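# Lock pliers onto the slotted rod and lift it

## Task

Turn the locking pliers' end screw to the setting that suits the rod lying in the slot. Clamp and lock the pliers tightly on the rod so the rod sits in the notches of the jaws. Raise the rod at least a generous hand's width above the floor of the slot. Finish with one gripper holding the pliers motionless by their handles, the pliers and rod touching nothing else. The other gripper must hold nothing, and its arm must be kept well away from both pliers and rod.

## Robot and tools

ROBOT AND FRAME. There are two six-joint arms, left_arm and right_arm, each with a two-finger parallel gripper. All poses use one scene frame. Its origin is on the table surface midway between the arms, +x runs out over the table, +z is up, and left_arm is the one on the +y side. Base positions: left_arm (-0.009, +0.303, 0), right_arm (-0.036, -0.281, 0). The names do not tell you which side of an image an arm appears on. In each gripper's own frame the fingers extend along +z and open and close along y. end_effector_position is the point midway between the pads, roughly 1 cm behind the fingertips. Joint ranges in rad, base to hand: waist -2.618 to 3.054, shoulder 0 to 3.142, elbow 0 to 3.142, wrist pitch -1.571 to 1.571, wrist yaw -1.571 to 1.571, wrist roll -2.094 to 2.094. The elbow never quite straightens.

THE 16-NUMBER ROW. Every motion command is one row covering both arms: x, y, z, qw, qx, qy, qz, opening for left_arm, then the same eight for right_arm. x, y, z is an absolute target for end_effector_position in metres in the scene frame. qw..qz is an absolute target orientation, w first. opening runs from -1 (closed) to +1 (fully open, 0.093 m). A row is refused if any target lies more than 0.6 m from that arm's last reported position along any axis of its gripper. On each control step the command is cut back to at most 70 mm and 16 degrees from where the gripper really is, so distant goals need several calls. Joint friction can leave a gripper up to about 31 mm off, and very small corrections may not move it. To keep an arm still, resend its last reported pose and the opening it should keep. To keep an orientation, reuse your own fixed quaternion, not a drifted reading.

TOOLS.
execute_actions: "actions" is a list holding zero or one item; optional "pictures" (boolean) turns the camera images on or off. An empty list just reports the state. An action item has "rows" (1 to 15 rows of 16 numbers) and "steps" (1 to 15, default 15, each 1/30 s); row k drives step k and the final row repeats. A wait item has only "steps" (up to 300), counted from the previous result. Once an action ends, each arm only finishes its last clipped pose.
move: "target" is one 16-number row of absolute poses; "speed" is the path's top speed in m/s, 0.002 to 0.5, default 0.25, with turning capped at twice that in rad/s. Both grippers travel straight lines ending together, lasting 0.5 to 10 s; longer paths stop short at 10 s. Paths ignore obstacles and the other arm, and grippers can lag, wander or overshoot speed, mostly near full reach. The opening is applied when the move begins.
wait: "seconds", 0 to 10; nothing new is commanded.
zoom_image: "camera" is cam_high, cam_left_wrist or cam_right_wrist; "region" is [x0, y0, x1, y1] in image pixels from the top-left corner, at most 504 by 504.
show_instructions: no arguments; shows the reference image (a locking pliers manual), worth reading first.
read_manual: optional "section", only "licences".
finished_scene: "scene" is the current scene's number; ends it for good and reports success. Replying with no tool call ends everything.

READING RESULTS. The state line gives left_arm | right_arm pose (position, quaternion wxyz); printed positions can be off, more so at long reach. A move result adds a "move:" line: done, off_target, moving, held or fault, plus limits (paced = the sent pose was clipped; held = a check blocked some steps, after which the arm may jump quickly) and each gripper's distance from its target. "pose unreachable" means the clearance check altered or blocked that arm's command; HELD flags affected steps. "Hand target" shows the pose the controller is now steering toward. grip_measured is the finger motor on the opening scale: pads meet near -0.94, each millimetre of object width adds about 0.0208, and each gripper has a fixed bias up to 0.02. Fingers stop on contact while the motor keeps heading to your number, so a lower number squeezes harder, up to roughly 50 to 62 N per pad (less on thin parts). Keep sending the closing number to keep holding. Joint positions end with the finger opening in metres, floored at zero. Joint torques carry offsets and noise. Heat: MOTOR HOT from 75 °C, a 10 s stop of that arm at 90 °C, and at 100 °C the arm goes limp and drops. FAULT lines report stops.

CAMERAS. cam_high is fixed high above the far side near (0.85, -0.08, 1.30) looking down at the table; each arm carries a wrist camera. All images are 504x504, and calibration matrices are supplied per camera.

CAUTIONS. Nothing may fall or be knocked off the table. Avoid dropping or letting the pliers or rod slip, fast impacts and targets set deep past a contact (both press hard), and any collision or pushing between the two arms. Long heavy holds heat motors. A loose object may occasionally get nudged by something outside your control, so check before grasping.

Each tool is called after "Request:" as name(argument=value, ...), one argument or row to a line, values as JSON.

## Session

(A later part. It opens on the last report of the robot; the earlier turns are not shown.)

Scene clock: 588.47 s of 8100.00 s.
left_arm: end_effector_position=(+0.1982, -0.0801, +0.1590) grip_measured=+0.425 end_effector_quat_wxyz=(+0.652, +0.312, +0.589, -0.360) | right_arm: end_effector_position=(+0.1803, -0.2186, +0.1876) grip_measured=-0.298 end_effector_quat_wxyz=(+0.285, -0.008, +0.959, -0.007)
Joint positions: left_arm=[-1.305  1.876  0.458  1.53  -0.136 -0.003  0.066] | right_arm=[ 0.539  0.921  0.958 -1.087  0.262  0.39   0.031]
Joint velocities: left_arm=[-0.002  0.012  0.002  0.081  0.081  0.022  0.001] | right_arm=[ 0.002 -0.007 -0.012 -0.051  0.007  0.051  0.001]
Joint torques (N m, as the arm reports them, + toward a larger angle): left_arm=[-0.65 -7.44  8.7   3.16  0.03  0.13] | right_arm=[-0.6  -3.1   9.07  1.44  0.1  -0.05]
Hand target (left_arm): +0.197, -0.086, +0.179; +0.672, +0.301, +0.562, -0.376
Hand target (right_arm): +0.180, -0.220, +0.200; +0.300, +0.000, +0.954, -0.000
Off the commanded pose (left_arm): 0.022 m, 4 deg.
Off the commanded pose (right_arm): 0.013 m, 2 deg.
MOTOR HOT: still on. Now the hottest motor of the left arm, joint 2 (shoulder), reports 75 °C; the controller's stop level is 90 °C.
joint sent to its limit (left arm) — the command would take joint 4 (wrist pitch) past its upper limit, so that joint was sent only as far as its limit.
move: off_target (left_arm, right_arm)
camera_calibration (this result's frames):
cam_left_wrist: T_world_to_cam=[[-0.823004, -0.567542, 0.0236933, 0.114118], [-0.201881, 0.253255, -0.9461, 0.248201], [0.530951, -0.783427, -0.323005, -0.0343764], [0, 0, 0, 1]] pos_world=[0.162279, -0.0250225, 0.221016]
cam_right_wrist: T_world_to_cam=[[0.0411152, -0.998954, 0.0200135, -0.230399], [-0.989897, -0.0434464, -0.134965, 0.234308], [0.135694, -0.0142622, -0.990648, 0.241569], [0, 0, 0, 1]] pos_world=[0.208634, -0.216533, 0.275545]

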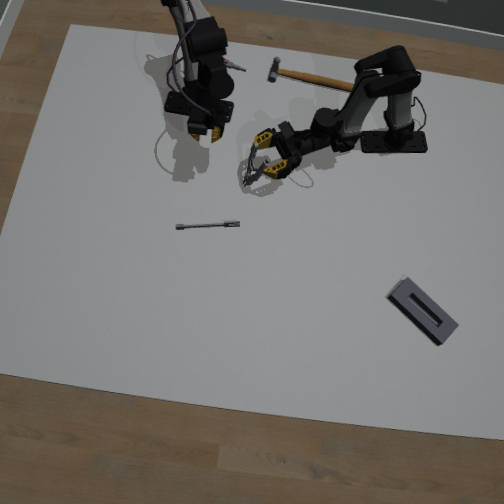

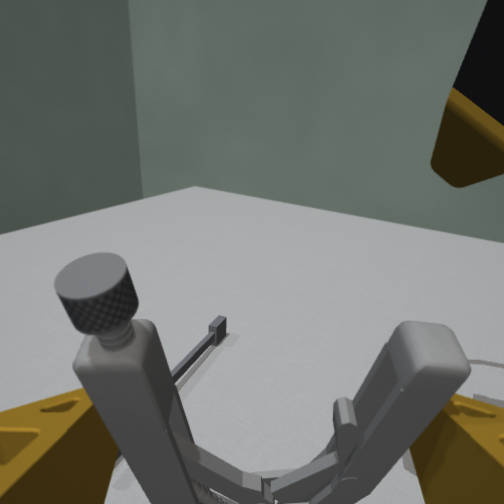

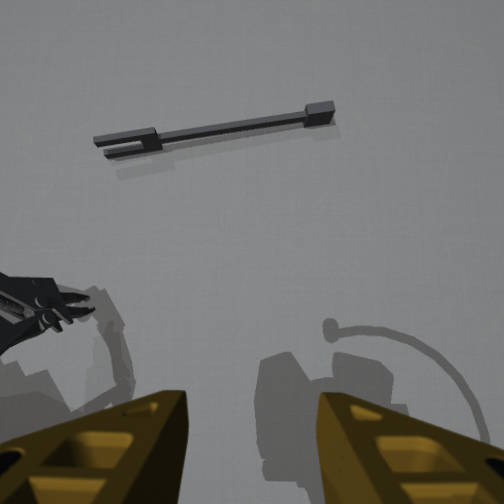

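Request:
move(
  target=[0.198,-0.082,0.175,0.652,0.312,0.589,-0.360,0.54,0.18,-0.22,0.2,0.3,0,0.954,0,-0.3],
  speed=0.05,
)

Scene clock: 592.43 s of 8100.00 s.
left_arm: end_effector_position=(+0.1981, -0.0800, +0.1535) grip_measured=+0.541 end_effector_quat_wxyz=(+0.634, +0.327, +0.609, -0.347) | right_arm: end_effector_position=(+0.1803, -0.2186, +0.1876) grip_measured=-0.298 end_effector_quat_wxyz=(+0.285, -0.008, +0.959, -0.007)
Joint positions: left_arm=[-1.305  1.816  0.458  1.403 -0.135 -0.003  0.071] | right_arm=[ 0.539  0.921  0.958 -1.087  0.262  0.39   0.031]
Joint velocities: left_arm=[-0.012 -0.012 -0.002 -0.037  0.037 -0.037 -0.   ] | right_arm=[-0.007 -0.012 -0.002 -0.007 -0.007 -0.095 -0.002]
Joint torques (N m, as the arm reports them, + toward a larger angle): left_arm=[ -0.55 -10.35   7.32   2.89  -0.12   0.05] | right_arm=[-0.61 -3.15  9.14  1.44  0.08 -0.07]
Hand target (left_arm): +0.198, -0.081, +0.175; +0.652, +0.312, +0.589, -0.360
Hand target (right_arm): +0.180, -0.220, +0.200; +0.300, +0.000, +0.954, +0.000
Off the commanded pose (left_arm): 0.022 m, 4 deg.
Off the commanded pose (right_arm): 0.013 m, 2 deg.
MOTOR HOT: still on. Now the hottest motor of the left arm, joint 2 (shoulder), reports 73 °C; the controller's stop level is 90 °C.
move: off_target (left_arm, right_arm)
camera_calibration (this result's frames):
cam_left_wrist: T_world_to_cam=[[-0.822689, -0.568355, 0.0124856, 0.115808], [-0.228342, 0.310251, -0.922824, 0.249109], [0.520618, -0.762048, -0.385019, -0.0227259], [0, 0, 0, 1]] pos_world=[0.163988, -0.0287846, 0.219688]
cam_right_wrist: T_world_to_cam=[[0.0407959, -0.998971, 0.0198055, -0.230306], [-0.989911, -0.043102, -0.134978, 0.234388], [0.135693, -0.0140991, -0.990651, 0.241606], [0, 0, 0, 1]] pos_world=[0.208635, -0.21656, 0.275545]

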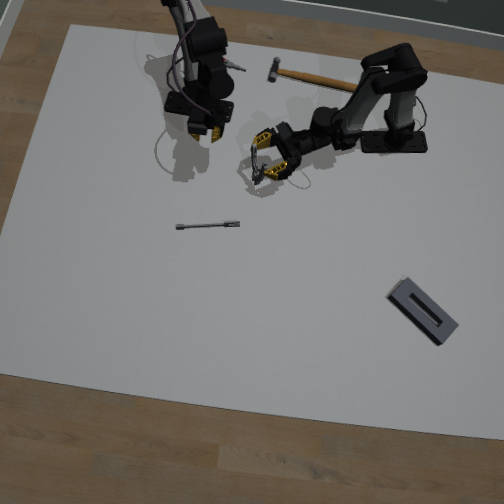

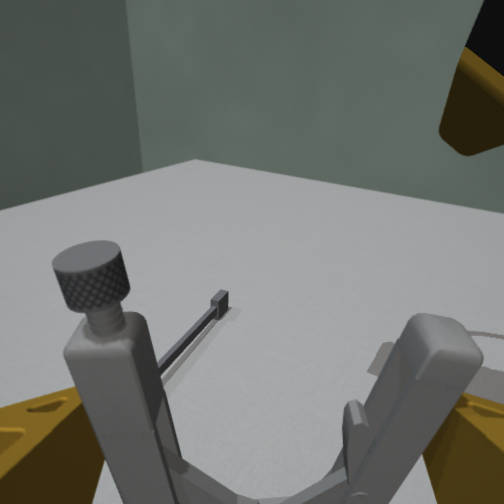

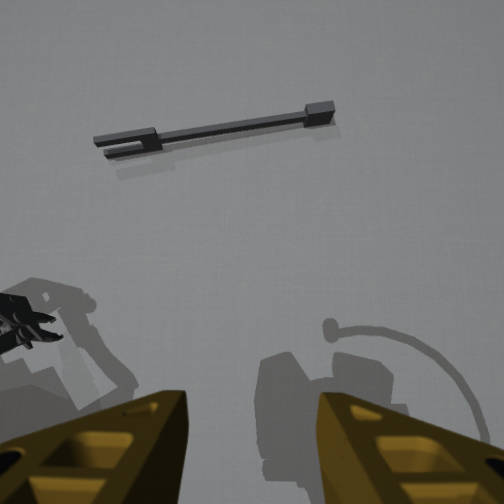

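Request:
move(
  target=[0.198,-0.082,0.172,0.640,0.322,0.603,-0.352,0.42,0.235,-0.085,0.225,0.1,0.537,0.843,0,-0.3],
  speed=0.2,
)

Scene clock: 601.57 s of 8100.00 s.
left_arm: end_effector_position=(+0.1976, -0.0790, +0.1485) grip_measured=+0.426 end_effector_quat_wxyz=(+0.620, +0.337, +0.624, -0.336) | right_arm: end_effector_position=(+0.2349, -0.0884, +0.2243) grip_measured=-0.298 end_effector_quat_wxyz=(+0.116, +0.528, +0.841, +0.029)
Joint positions: left_arm=[-1.305  1.776  0.458  1.313 -0.136 -0.003  0.066] | right_arm=[ 0.785  1.74   1.855 -1.562  0.206  1.831  0.031]
Joint velocities: left_arm=[-0.002  0.007  0.002 -0.051 -0.051  0.007 -0.   ] | right_arm=[ 0.012 -0.012 -0.002 -0.007  0.037  0.022 -0.   ]
Joint torques (N m, as the arm reports them, + toward a larger angle): left_arm=[ -0.49 -10.47   7.83   2.94  -0.12   0.02] | right_arm=[ 0.32 -6.71  7.87  0.46  0.   -0.09]
Hand target (left_arm): +0.198, -0.081, +0.172; +0.640, +0.322, +0.603, -0.352
Hand target (right_arm): +0.234, -0.084, +0.225; +0.110, +0.529, +0.841, +0.028
Off the commanded pose (left_arm): 0.024 m, 4 deg.
Off the commanded pose (right_arm): 0.003 m, 4 deg.
MOTOR HOT: cleared. Now the hottest motor of the left arm, joint 2 (shoulder), reports 71 °C.
joint sent to its limit (right arm) — the command would take joint 4 (wrist pitch) past its lower limit, so that joint was sent only as far as its limit.
move: off_target (left_arm, right_arm)
camera_calibration (this result's frames):
cam_left_wrist: T_world_to_cam=[[-0.822292, -0.569049, 0.00447732, 0.117165], [-0.247869, 0.351074, -0.902944, 0.248293], [0.512247, -0.743593, -0.429735, -0.0138724], [0, 0, 0, 1]] pos_world=[0.164995, -0.030812, 0.217709]
cam_right_wrist: T_world_to_cam=[[-0.866435, -0.464931, -0.182017, 0.202359], [-0.498444, 0.826657, 0.261135, 0.171554], [0.0290563, 0.316981, -0.947987, 0.31719], [0, 0, 0, 1]] pos_world=[0.251624, -0.148277, 0.292726]

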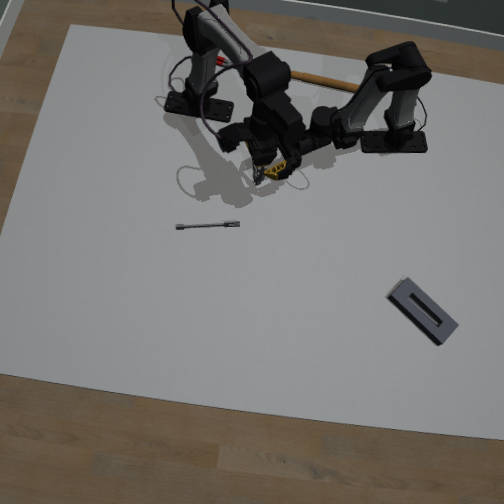

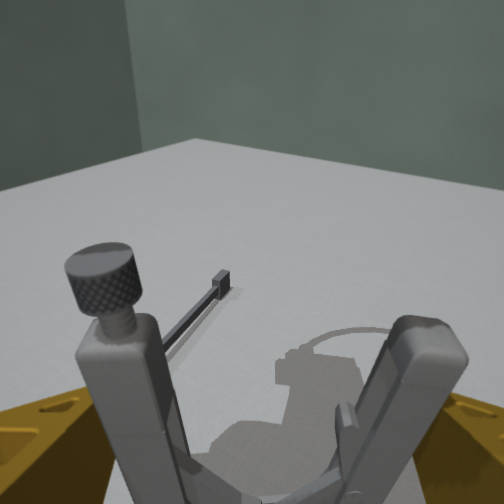

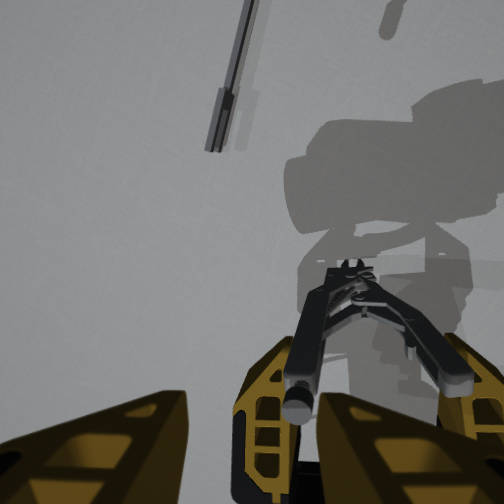

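Request:
move(
  target=[0.198,-0.082,0.172,0.640,0.322,0.603,-0.352,0.42,0.219,-0.075,0.205,0.03,0.537,0.843,0,-0.3],
  speed=0.05,
)

Scene clock: 607.20 s of 8100.00 s.
left_arm: end_effector_position=(+0.1976, -0.0789, +0.1433) grip_measured=+0.426 end_effector_quat_wxyz=(+0.614, +0.341, +0.630, -0.332) | right_arm: end_effector_position=(+0.2208, -0.0727, +0.2136) grip_measured=-0.298 end_effector_quat_wxyz=(+0.046, +0.530, +0.846, +0.036)
Joint positions: left_arm=[-1.305  1.776  0.458  1.291 -0.136 -0.003  0.066] | right_arm=[ 0.779  1.756  1.844 -1.563  0.068  1.833  0.031]
Joint velocities: left_arm=[-0.002  0.002 -0.002 -0.037 -0.022  0.037 -0.001] | right_arm=[-0.007 -0.002  0.002  0.022  0.037 -0.037 -0.001]
Joint torques (N m, as the arm reports them, + toward a larger angle): left_arm=[ -0.67 -10.58   7.62   3.21  -0.12   0.03] | right_arm=[-0.89 -6.81  5.28  0.43 -0.04 -0.08]
Hand target (left_arm): +0.197, -0.081, +0.172; +0.640, +0.322, +0.603, -0.352
Hand target (right_arm): +0.219, -0.076, +0.205; +0.035, +0.536, +0.843, +0.018
Off the commanded pose (left_arm): 0.029 m, 5 deg.
Off the commanded pose (right_arm): 0.009 m, 5 deg.
joint sent to its limit (right arm) — the command would take joint 4 (wrist pitch) past its lower limit, so that joint was sent only as far as its limit.
move: off_target (left_arm, right_arm)
camera_calibration (this result's frames):
cam_left_wrist: T_world_to_cam=[[-0.822266, -0.569102, 0.000953999, 0.117698], [-0.256236, 0.368724, -0.893525, 0.245226], [0.508155, -0.73496, -0.449013, -0.0117957], [0, 0, 0, 1]] pos_world=[0.165609, -0.0321077, 0.213706]
cam_right_wrist: T_world_to_cam=[[-0.880346, -0.457747, -0.124333, 0.186822], [-0.468009, 0.795582, 0.38473, 0.119004], [-0.0771914, 0.396884, -0.914617, 0.32456], [0, 0, 0, 1]] pos_world=[0.245216, -0.137973, 0.274292]

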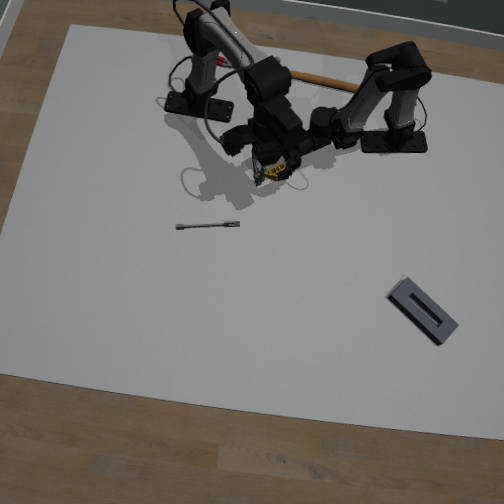

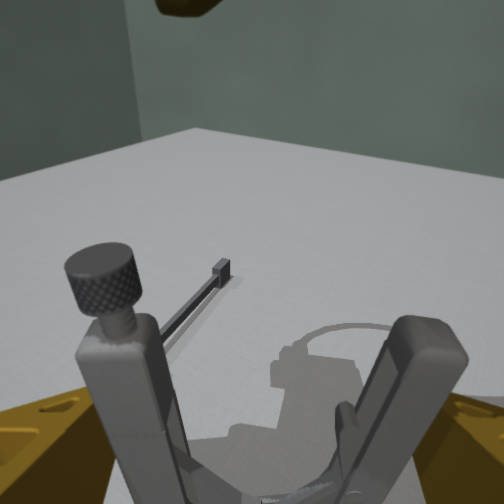

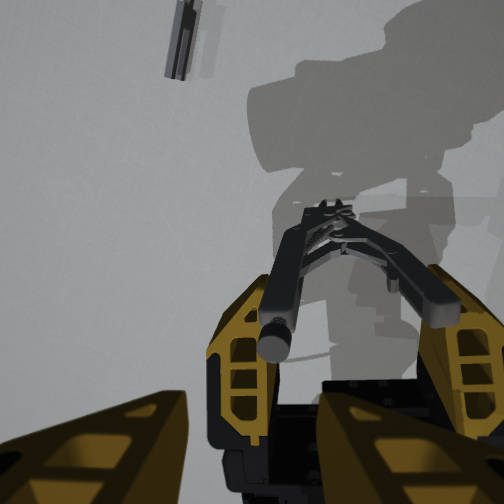

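Request:
move(
  target=[0.198,-0.082,0.172,0.640,0.322,0.603,-0.352,0.5,0.30,-0.18,0.205,-0.266,0.557,0.781,0.099,-0.3],
  speed=0.15,
)

Scene clock: 623.53 s of 8100.00 s.
left_arm: end_effector_position=(+0.1976, -0.0789, +0.1434) grip_measured=+0.502 end_effector_quat_wxyz=(+0.614, +0.342, +0.630, -0.332) | right_arm: end_effector_position=(+0.2984, -0.1786, +0.2025) grip_measured=-0.298 end_effector_quat_wxyz=(-0.172, +0.591, +0.764, +0.193)
Joint positions: left_arm=[-1.305  1.776  0.458  1.292 -0.135 -0.003  0.069] | right_arm=[ 0.117  1.861  1.844 -1.564 -0.523  1.369  0.031]
Joint velocities: left_arm=[ 0.017 -0.002 -0.002  0.007 -0.007  0.022 -0.001] | right_arm=[ 0.032  0.002 -0.002 -0.022  0.037 -0.022 -0.001]
Joint torques (N m, as the arm reports them, + toward a larger angle): left_arm=[ -0.49 -10.55   7.72   3.18  -0.14   0.01] | right_arm=[-0.78 -8.2   7.48  0.23 -0.44 -0.23]
Hand target (left_arm): +0.197, -0.081, +0.172; +0.640, +0.322, +0.603, -0.352
Hand target (right_arm): +0.300, -0.178, +0.204; -0.178, +0.589, +0.763, +0.196
Off the commanded pose (left_arm): 0.029 m, 5 deg.
Off the commanded pose (right_arm): 0.003 m, 16 deg; orientation clipped at the last step of the last action.
joint sent to its limit (right arm) — the command would take joint 4 (wrist pitch) past its lower limit, so that joint was sent only as far as its limit.
move: off_target (left_arm, right_arm); limits=paced
camera_calibration (this result's frames):
cam_left_wrist: T_world_to_cam=[[-0.822483, -0.568788, 0.00102577, 0.117691], [-0.255957, 0.368509, -0.893693, 0.24526], [0.507944, -0.73531, -0.448678, -0.0117892], [0, 0, 0, 1]] pos_world=[0.165563, -0.0321082, 0.213777]
cam_right_wrist: T_world_to_cam=[[-0.96347, -0.241012, -0.11679, 0.267272], [-0.23251, 0.536311, 0.811363, 0.0408209], [-0.132912, 0.808878, -0.572757, 0.383431], [0, 0, 0, 1]] pos_world=[0.317963, -0.267626, 0.217707]

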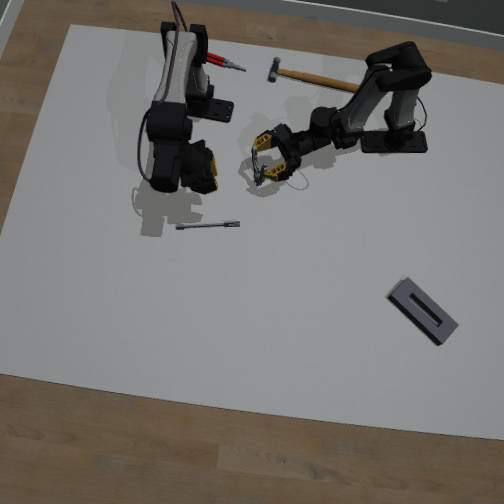

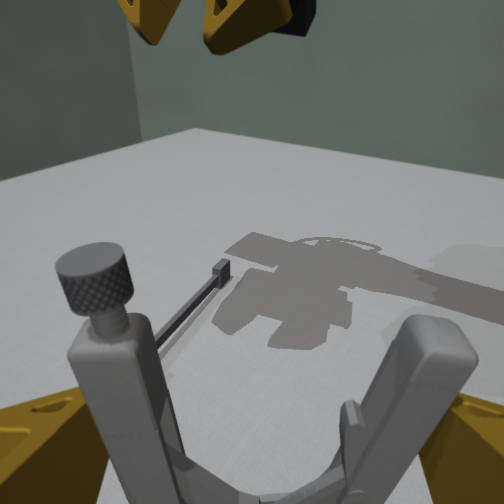

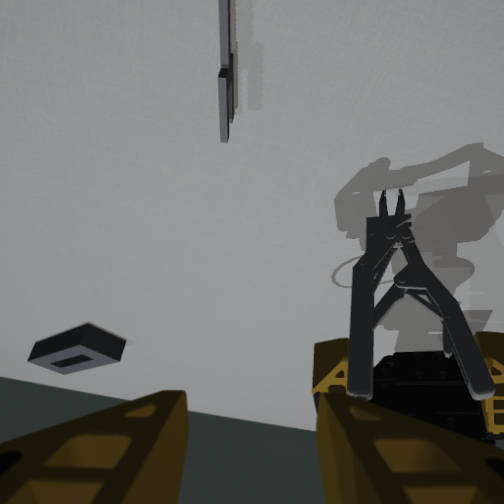

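Request:
move(
  target=[0.28,0.20,0.18,0.327,0.669,0.514,-0.426,0.5,0.2,-0.1,0.17,0.701,-0.092,0.701,0.092,-0.3],
  speed=0.2,
)

Scene clock: 635.07 s of 8100.00 s.
left_arm: end_effector_position=(+0.2767, +0.2024, +0.1601) grip_measured=+0.502 end_effector_quat_wxyz=(+0.332, +0.665, +0.561, -0.363) | right_arm: end_effector_position=(+0.2025, -0.1036, +0.1748) grip_measured=-0.298 end_effector_quat_wxyz=(+0.705, -0.081, +0.700, +0.082)
Joint positions: left_arm=[-0.039  1.84   1.387 -1.531  0.973  2.099  0.069] | right_arm=[ 1.142  1.121  0.096  1.035  0.849 -0.008  0.031]
Joint velocities: left_arm=[-0.002  0.007 -0.007 -0.095  0.007  0.022  0.001] | right_arm=[-0.007 -0.012 -0.002  0.051  0.007 -0.051  0.   ]
Joint torques (N m, as the arm reports them, + toward a larger angle): left_arm=[  0.27 -10.65   9.86  -0.91   0.69   0.12] | right_arm=[ 0.31 -0.48  5.23  2.41 -0.13 -0.12]
Hand target (left_arm): +0.280, +0.203, +0.172; +0.346, +0.665, +0.557, -0.357
Hand target (right_arm): +0.200, -0.102, +0.170; +0.703, -0.091, +0.700, +0.082
Off the commanded pose (left_arm): 0.020 m, 9 deg.
Off the commanded pose (right_arm): 0.006 m, 2 deg.
joint sent to its limit (left arm) — the command would take joint 4 (wrist pitch) past its lower limit and joint 6 (wrist roll) past its upper limit, so those joints were sent only as far as their limits.
move: off_target (left_arm)
camera_calibration (this result's frames):
cam_left_wrist: T_world_to_cam=[[-0.9911, 0.124984, -0.0458144, 0.256533], [0.12922, 0.820663, -0.556609, -0.075285], [-0.0319688, -0.557576, -0.82951, 0.336773], [0, 0, 0, 1]] pos_world=[0.274745, 0.217498, 0.249205]
cam_right_wrist: T_world_to_cam=[[0.243274, -0.969605, 0.0261298, -0.155137], [-0.403403, -0.125639, -0.906356, 0.267041], [0.882091, 0.209952, -0.421706, 0.000192813], [0, 0, 0, 1]] pos_world=[0.145296, -0.116911, 0.246169]

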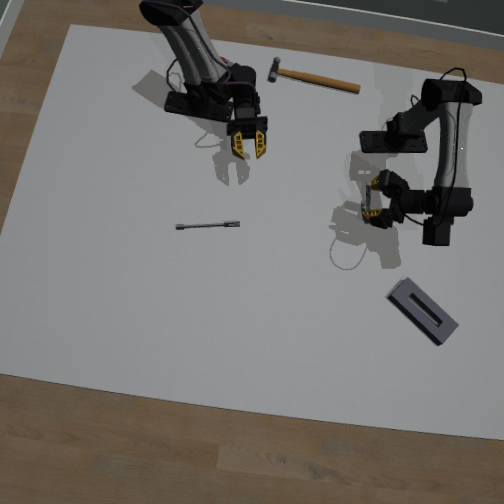

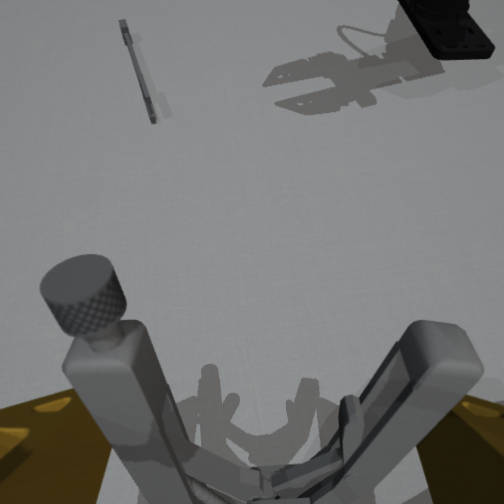

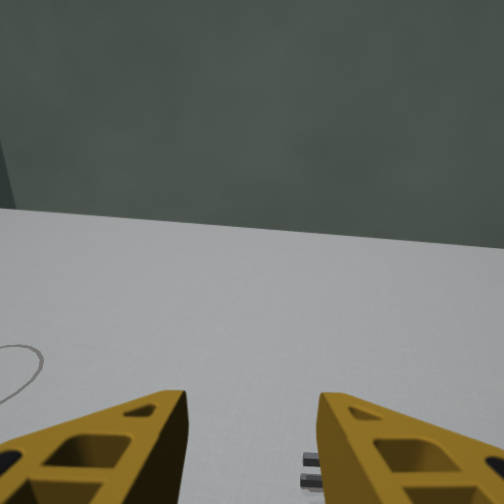

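Request:
move(
  target=[0.272,0.14,0.105,0.312,0.654,0.599,-0.340,0.5,0.25,-0.08,0.17,0.369,-0.585,0.638,0.338,-0.3],
  speed=0.1,
)

Scene clock: 645.77 s of 8100.00 s.
left_arm: end_effector_position=(+0.2800, +0.1416, +0.1071) grip_measured=+0.502 end_effector_quat_wxyz=(+0.313, +0.654, +0.600, -0.339) | right_arm: end_effector_position=(+0.2449, -0.0775, +0.1669) grip_measured=-0.298 end_effector_quat_wxyz=(-0.370, +0.586, -0.635, -0.341)
Joint positions: left_arm=[-0.257  1.754  1.126 -0.947  0.96   1.579  0.069] | right_arm=[ 0.273  1.483  1.001 -0.621 -0.984 -1.025  0.031]
Joint velocities: left_arm=[-0.017 -0.007 -0.002 -0.081 -0.007 -0.022 -0.   ] | right_arm=[ 0.012 -0.002  0.007 -0.051  0.066 -0.022 -0.001]
Joint torques (N m, as the arm reports them, + toward a larger angle): left_arm=[ -0.9  -10.76   5.09   0.38   0.61  -0.04] | right_arm=[-0.88 -4.91  8.53  1.15 -0.62 -0.2 ]
Hand target (left_arm): +0.274, +0.139, +0.107; +0.314, +0.654, +0.597, -0.343
Hand target (right_arm): +0.249, -0.078, +0.169; -0.370, +0.585, -0.634, -0.343
Off the commanded pose (left_arm): 0.008 m, 0 deg.
Off the commanded pose (right_arm): 0.006 m, 0 deg.
move: done
camera_calibration (this result's frames):
cam_left_wrist: T_world_to_cam=[[-0.997999, 0.0612495, -0.0157207, 0.272733], [0.0609361, 0.865106, -0.497874, -0.0488174], [-0.0168944, -0.497835, -0.867107, 0.25041], [0, 0, 0, 1]] pos_world=[0.279392, 0.15019, 0.197115]
cam_right_wrist: T_world_to_cam=[[0.998412, -0.0543827, 0.01472, -0.25208], [-0.0360711, -0.817725, -0.574478, 0.081294], [0.0432786, 0.573035, -0.818387, 0.253766], [0, 0, 0, 1]] pos_world=[0.24363, -0.0926497, 0.258091]

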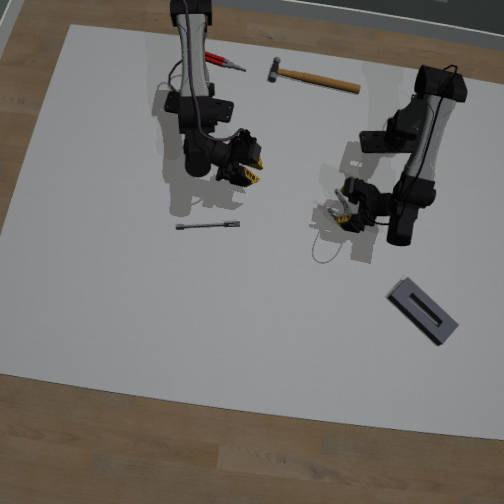

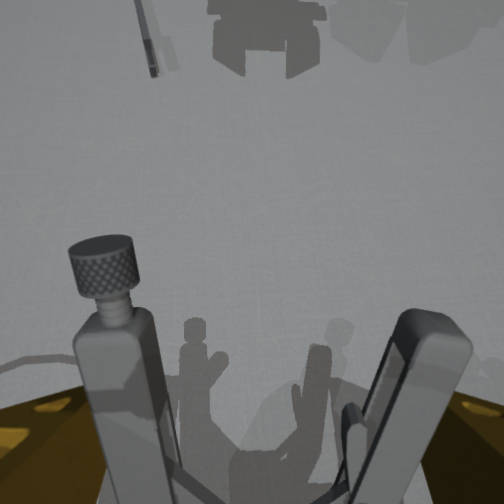

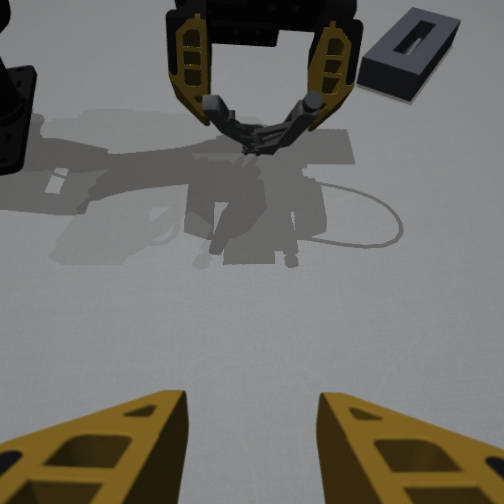

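Request:
move(
  target=[0.275,0.115,0.066,0.312,0.654,0.599,-0.340,0.5,0.30,0.02,0.125,0.369,-0.585,0.638,0.338,-0.3],
  speed=0.08,
)

Scene clock: 649.57 s of 8100.00 s.
left_arm: end_effector_position=(+0.2826, +0.1171, +0.0748) grip_measured=+0.502 end_effector_quat_wxyz=(+0.320, +0.658, +0.597, -0.329) | right_arm: end_effector_position=(+0.2916, +0.0148, +0.1201) grip_measured=-0.298 end_effector_quat_wxyz=(-0.359, +0.584, -0.643, -0.341)
Joint positions: left_arm=[-0.339  1.781  1.018 -0.667  0.947  1.434  0.069] | right_arm=[ 0.508  1.784  1.097 -0.186 -0.842 -0.705  0.031]
Joint velocities: left_arm=[ 0.007  0.002  0.002  0.066  0.007 -0.066 -0.   ] | right_arm=[ 0.002  0.002 -0.002 -0.037 -0.081  0.007  0.   ]
Joint torques (N m, as the arm reports them, + toward a larger angle): left_arm=[-0.88 -7.64  5.06  0.79  0.62 -0.02] | right_arm=[ 0.28 -8.11  8.67  1.89 -0.4  -0.08]
Hand target (left_arm): +0.276, +0.115, +0.067; +0.312, +0.654, +0.599, -0.341
Hand target (right_arm): +0.299, +0.020, +0.124; +0.370, -0.585, +0.638, +0.336
Off the commanded pose (left_arm): 0.012 m, 2 deg.
Off the commanded pose (right_arm): 0.011 m, 1 deg.
move: off_target (left_arm, right_arm)
camera_calibration (this result's frames):
cam_left_wrist: T_world_to_cam=[[-0.9974, 0.0588119, -0.0416501, 0.278304], [0.071708, 0.867479, -0.492279, -0.0475617], [0.0071787, -0.493985, -0.869441, 0.203139], [0, 0, 0, 1]] pos_world=[0.279532, 0.125239, 0.164795]
cam_right_wrist: T_world_to_cam=[[0.998227, -0.0593671, -0.00420379, -0.29053], [-0.051535, -0.82688, -0.560013, 0.134499], [0.0297703, 0.559237, -0.828473, 0.16594], [0, 0, 0, 1]] pos_world=[0.292007, 0.00116706, 0.211577]

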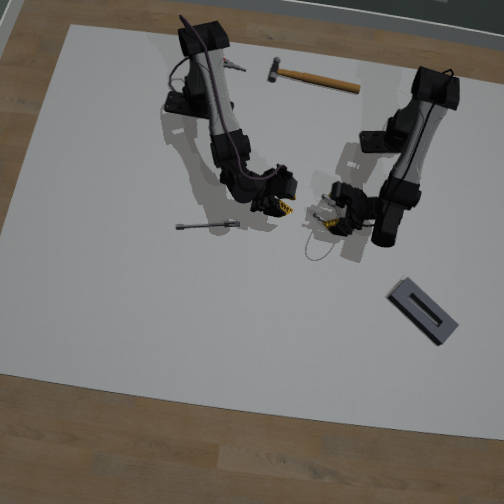

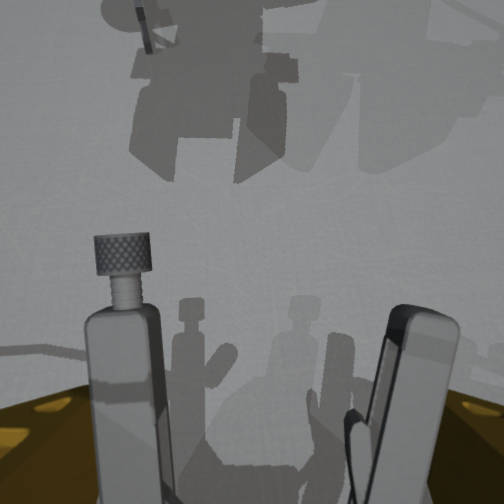

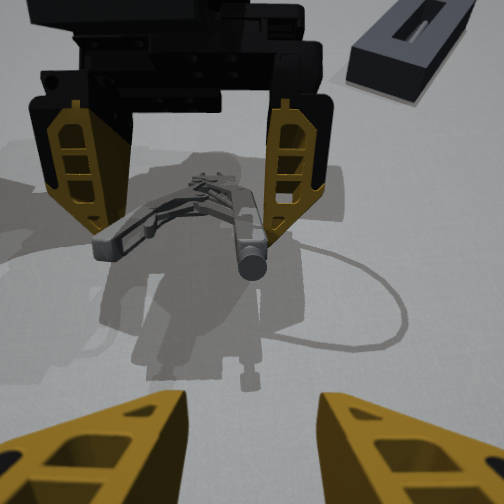

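Request:
move(
  target=[0.275,0.115,0.066,0.312,0.654,0.599,-0.340,0.42,0.297,0.045,0.115,-0.231,0.465,0.730,0.444,-0.3],
  speed=0.4,
)

Scene clock: 660.43 s of 8100.00 s.
left_arm: end_effector_position=(+0.2832, +0.1178, +0.0739) grip_measured=+0.426 end_effector_quat_wxyz=(+0.319, +0.659, +0.598, -0.326) | right_arm: end_effector_position=(+0.2931, +0.0400, +0.1133) grip_measured=-0.299 end_effector_quat_wxyz=(-0.234, +0.468, +0.731, +0.438)
Joint positions: left_arm=[-0.339  1.781  1.018 -0.665  0.939  1.432  0.066] | right_arm=[ 0.569  1.833  1.116 -0.099 -0.801  1.978  0.031]
Joint velocities: left_arm=[-0.002 -0.007 -0.002 -0.139  0.022  0.007  0.001] | right_arm=[ 0.002  0.012  0.012  0.022 -0.007 -0.007 -0.   ]
Joint torques (N m, as the arm reports them, + toward a larger angle): left_arm=[-0.96 -7.93  4.71  0.76  0.7  -0.04] | right_arm=[ 0.4  -8.82  7.79  2.06 -0.25 -0.11]
Hand target (left_arm): +0.275, +0.115, +0.066; +0.312, +0.654, +0.599, -0.340
Hand target (right_arm): +0.296, +0.045, +0.115; -0.231, +0.465, +0.730, +0.444
Off the commanded pose (left_arm): 0.012 m, 2 deg.
Off the commanded pose (right_arm): 0.007 m, 1 deg.
move: off_target (left_arm)
camera_calibration (this result's frames):
cam_left_wrist: T_world_to_cam=[[-0.997418, 0.0571627, -0.043472, 0.27921], [0.071102, 0.87112, -0.485895, -0.0493871], [0.0100942, -0.487731, -0.872936, 0.201308], [0, 0, 0, 1]] pos_world=[0.279968, 0.125246, 0.16387]
cam_right_wrist: T_world_to_cam=[[-0.875649, -0.177976, -0.448958, 0.313805], [-0.465117, 0.0605068, 0.883179, 0.0738266], [-0.13002, 0.982173, -0.135763, 0.0975245], [0, 0, 0, 1]] pos_world=[0.321801, -0.0444031, 0.0889231]

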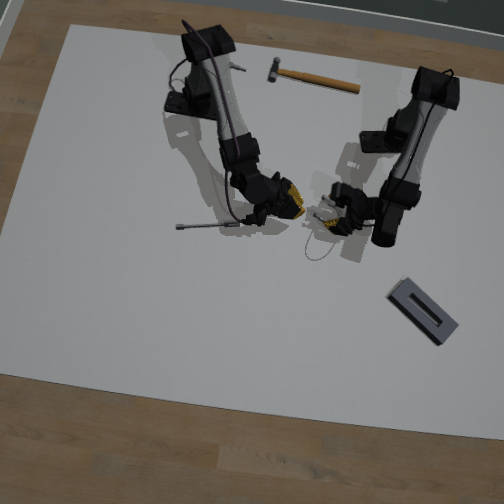

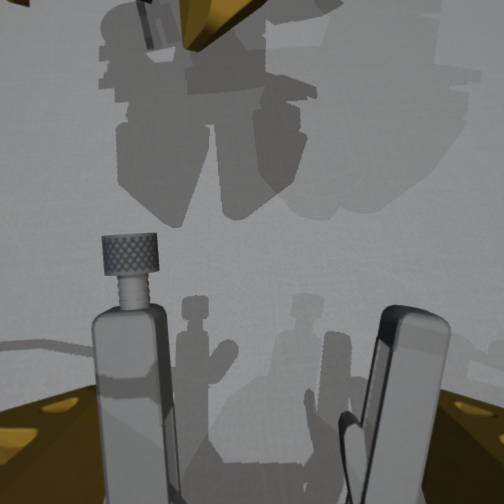

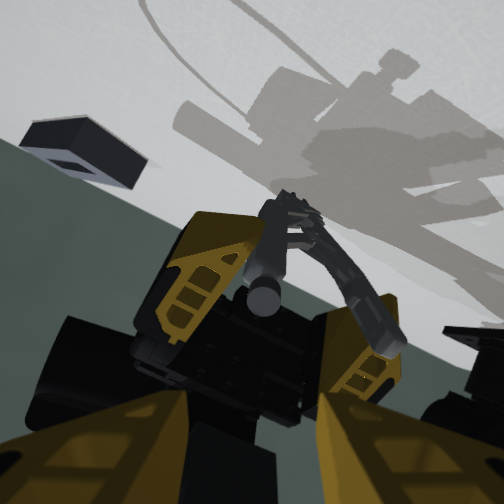

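Request:
move(
  target=[0.275,0.115,0.066,0.312,0.654,0.599,-0.340,0.42,0.299,0.082,0.086,-0.231,0.465,0.730,0.444,-0.3],
  speed=0.05,
)

Scene clock: 666.60 s of 8100.00 s.
left_arm: end_effector_position=(+0.2835, +0.1182, +0.0733) grip_measured=+0.426 end_effector_quat_wxyz=(+0.318, +0.660, +0.599, -0.324) | right_arm: end_effector_position=(+0.2923, +0.0750, +0.0812) grip_measured=-0.299 end_effector_quat_wxyz=(-0.235, +0.471, +0.732, +0.433)
Joint positions: left_arm=[-0.339  1.781  1.018 -0.664  0.935  1.432  0.066] | right_arm=[ 0.651  1.953  1.128  0.053 -0.743  2.058  0.031]
Joint velocities: left_arm=[-0.002 -0.007 -0.012 -0.037 -0.007 -0.051 -0.   ] | right_arm=[-0.012 -0.012 -0.007  0.007  0.007 -0.007 -0.001]
Joint torques (N m, as the arm reports them, + toward a larger angle): left_arm=[-0.84 -7.95  4.7   0.8   0.75 -0.01] | right_arm=[ 0.2  -9.52  8.38  2.09 -0.28 -0.06]
Hand target (left_arm): +0.275, +0.115, +0.066; +0.312, +0.654, +0.599, -0.340
Hand target (right_arm): +0.298, +0.081, +0.086; -0.230, +0.465, +0.730, +0.444
Off the commanded pose (left_arm): 0.012 m, 2 deg.
Off the commanded pose (right_arm): 0.011 m, 1 deg.
move: off_target (left_arm, right_arm)
camera_calibration (this result's frames):
cam_left_wrist: T_world_to_cam=[[-0.997389, 0.0567063, -0.0447072, 0.279586], [0.0712547, 0.873271, -0.481997, -0.050642], [0.0117092, -0.483924, -0.875032, 0.200233], [0, 0, 0, 1]] pos_world=[0.28012, 0.125268, 0.163301]
cam_right_wrist: T_world_to_cam=[[-0.879829, -0.180754, -0.439579, 0.305559], [-0.456902, 0.0668825, 0.886999, 0.0965552], [-0.130928, 0.981252, -0.141432, 0.0594957], [0, 0, 0, 1]] pos_world=[0.320745, -0.00960732, 0.0570872]

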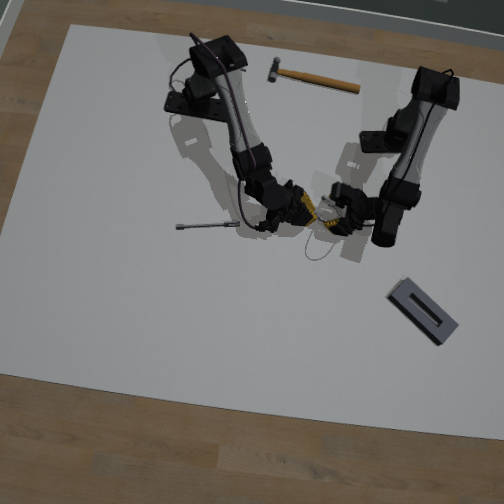

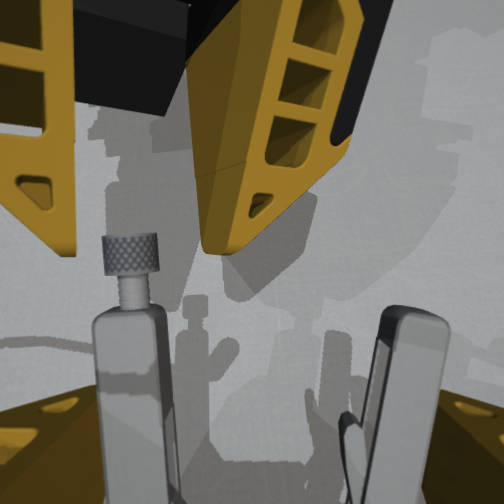

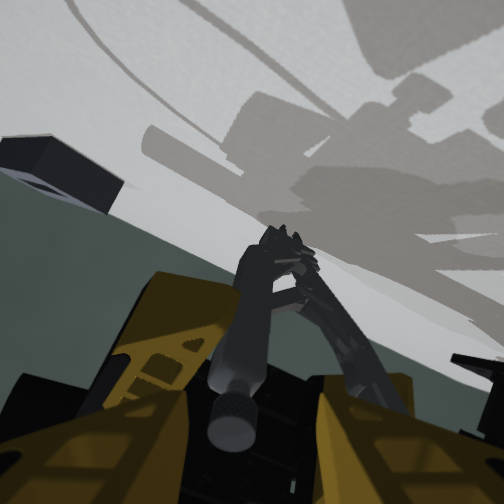

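Request:
move(
  target=[0.275,0.115,0.066,0.312,0.654,0.599,-0.340,0.42,0.303,0.089,0.089,-0.2117,0.432,0.750,0.4535,-0.3],
  speed=0.03,
)

Scene clock: 670.67 s of 8100.00 s.
left_arm: end_effector_position=(+0.2838, +0.1185, +0.0728) grip_measured=+0.426 end_effector_quat_wxyz=(+0.317, +0.660, +0.600, -0.322) | right_arm: end_effector_position=(+0.2997, +0.0836, +0.0877) grip_measured=-0.299 end_effector_quat_wxyz=(-0.217, +0.439, +0.747, +0.449)
Joint positions: left_arm=[-0.339  1.781  1.018 -0.663  0.931  1.432  0.066] | right_arm=[ 0.659  1.972  1.171  0.054 -0.738  1.995  0.031]
Joint velocities: left_arm=[ 0.007  0.002 -0.002 -0.066 -0.037 -0.007  0.   ] | right_arm=[ 0.007 -0.002 -0.002  0.051 -0.066 -0.007  0.001]
Joint torques (N m, as the arm reports them, + toward a larger angle): left_arm=[-0.95 -8.11  4.65  0.8   0.8  -0.05] | right_arm=[ 0.37 -9.59  8.56  1.92 -0.2  -0.2 ]
Hand target (left_arm): +0.275, +0.115, +0.066; +0.312, +0.654, +0.599, -0.340
Hand target (right_arm): +0.303, +0.089, +0.089; -0.212, +0.432, +0.750, +0.454
Off the commanded pose (left_arm): 0.012 m, 2 deg.
Off the commanded pose (right_arm): 0.006 m, 1 deg.
move: off_target (left_arm)
camera_calibration (this result's frames):
cam_left_wrist: T_world_to_cam=[[-0.997341, 0.0563236, -0.0462432, 0.280018], [0.0716144, 0.875011, -0.478777, -0.0517319], [0.0134968, -0.480816, -0.876718, 0.199216], [0, 0, 0, 1]] pos_world=[0.280289, 0.125281, 0.162837]
cam_right_wrist: T_world_to_cam=[[-0.836448, -0.208493, -0.506838, 0.311679], [-0.525532, 0.0427904, 0.849697, 0.11941], [-0.155468, 0.977087, -0.145362, 0.060938], [0, 0, 0, 1]] pos_world=[0.332931, 0.000331513, 0.0653663]

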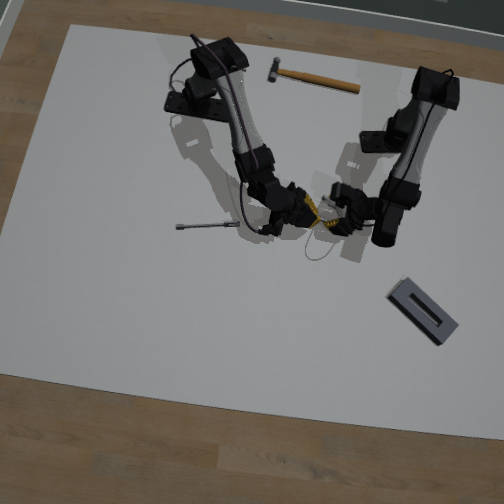

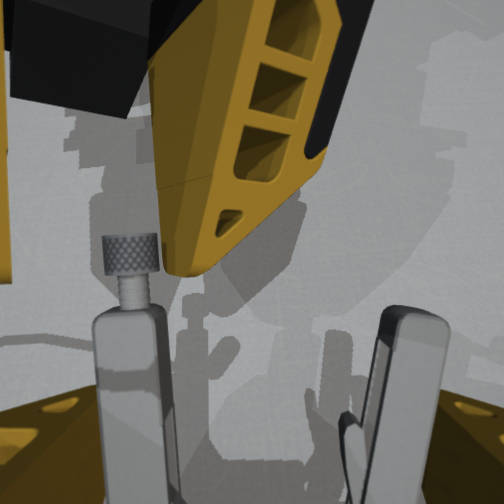

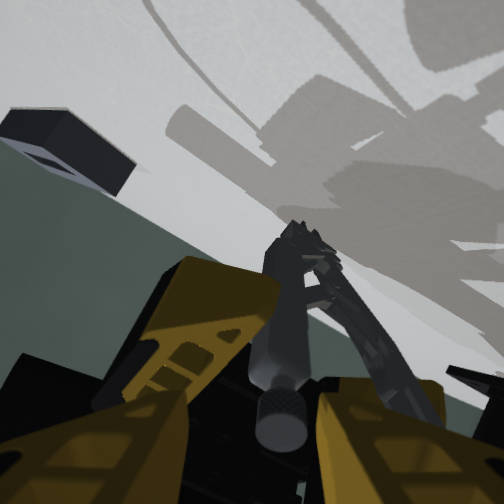

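Request:
move(
  target=[0.275,0.115,0.066,0.312,0.654,0.599,-0.340,0.42,0.293,0.090,0.082,-0.2117,0.432,0.750,0.4535,-0.3],
  speed=0.02,
)

Scene clock: 674.60 s of 8100.00 s.
left_arm: end_effector_position=(+0.2840, +0.1185, +0.0727) grip_measured=+0.426 end_effector_quat_wxyz=(+0.317, +0.660, +0.600, -0.322) | right_arm: end_effector_position=(+0.2949, +0.0880, +0.0850) grip_measured=-0.299 end_effector_quat_wxyz=(-0.213, +0.433, +0.750, +0.452)
Joint positions: left_arm=[-0.339  1.781  1.018 -0.662  0.93   1.432  0.066] | right_arm=[ 0.675  1.972  1.156  0.081 -0.727  1.994  0.031]
Joint velocities: left_arm=[-0.002  0.002 -0.012 -0.066  0.037 -0.007 -0.   ] | right_arm=[-0.012  0.012  0.012  0.037  0.007 -0.051 -0.   ]
Joint torques (N m, as the arm reports them, + toward a larger angle): left_arm=[-0.88 -8.04  4.62  0.76  0.78 -0.05] | right_arm=[  0.26 -10.61   5.95   2.15  -0.25  -0.11]
Hand target (left_arm): +0.275, +0.115, +0.066; +0.312, +0.654, +0.599, -0.340
Hand target (right_arm): +0.293, +0.090, +0.082; -0.212, +0.432, +0.750, +0.453
Off the commanded pose (left_arm): 0.012 m, 2 deg.
Off the commanded pose (right_arm): 0.004 m, 0 deg.
move: off_target (left_arm)
camera_calibration (this result's frames):
cam_left_wrist: T_world_to_cam=[[-0.997306, 0.0562805, -0.047041, 0.280212], [0.071956, 0.875134, -0.478501, -0.0519025], [0.0142369, -0.480597, -0.876826, 0.198965], [0, 0, 0, 1]] pos_world=[0.280359, 0.125273, 0.162804]
cam_right_wrist: T_world_to_cam=[[-0.827099, -0.215649, -0.519041, 0.306118], [-0.538282, 0.0381737, 0.8419, 0.123776], [-0.161741, 0.975725, -0.147653, 0.0576838], [0, 0, 0, 1]] pos_world=[0.329146, 0.0050054, 0.0631979]

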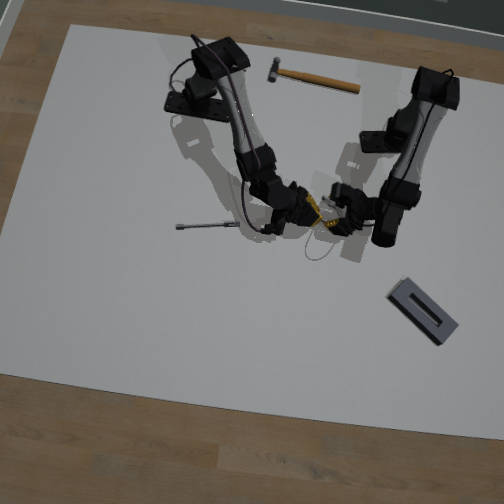

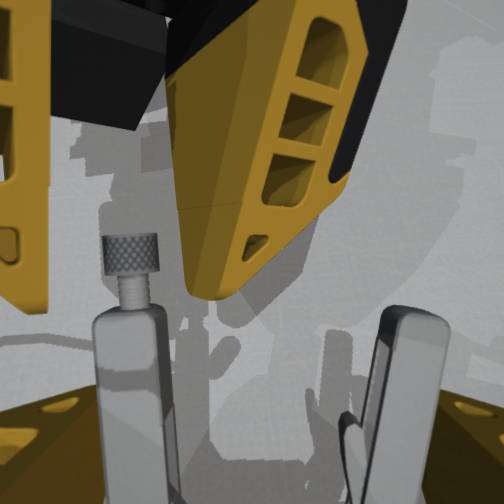

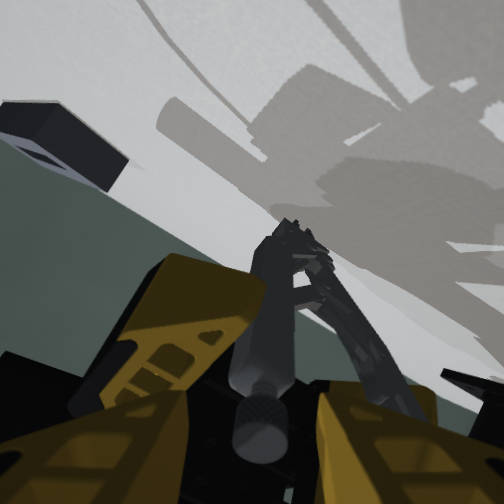

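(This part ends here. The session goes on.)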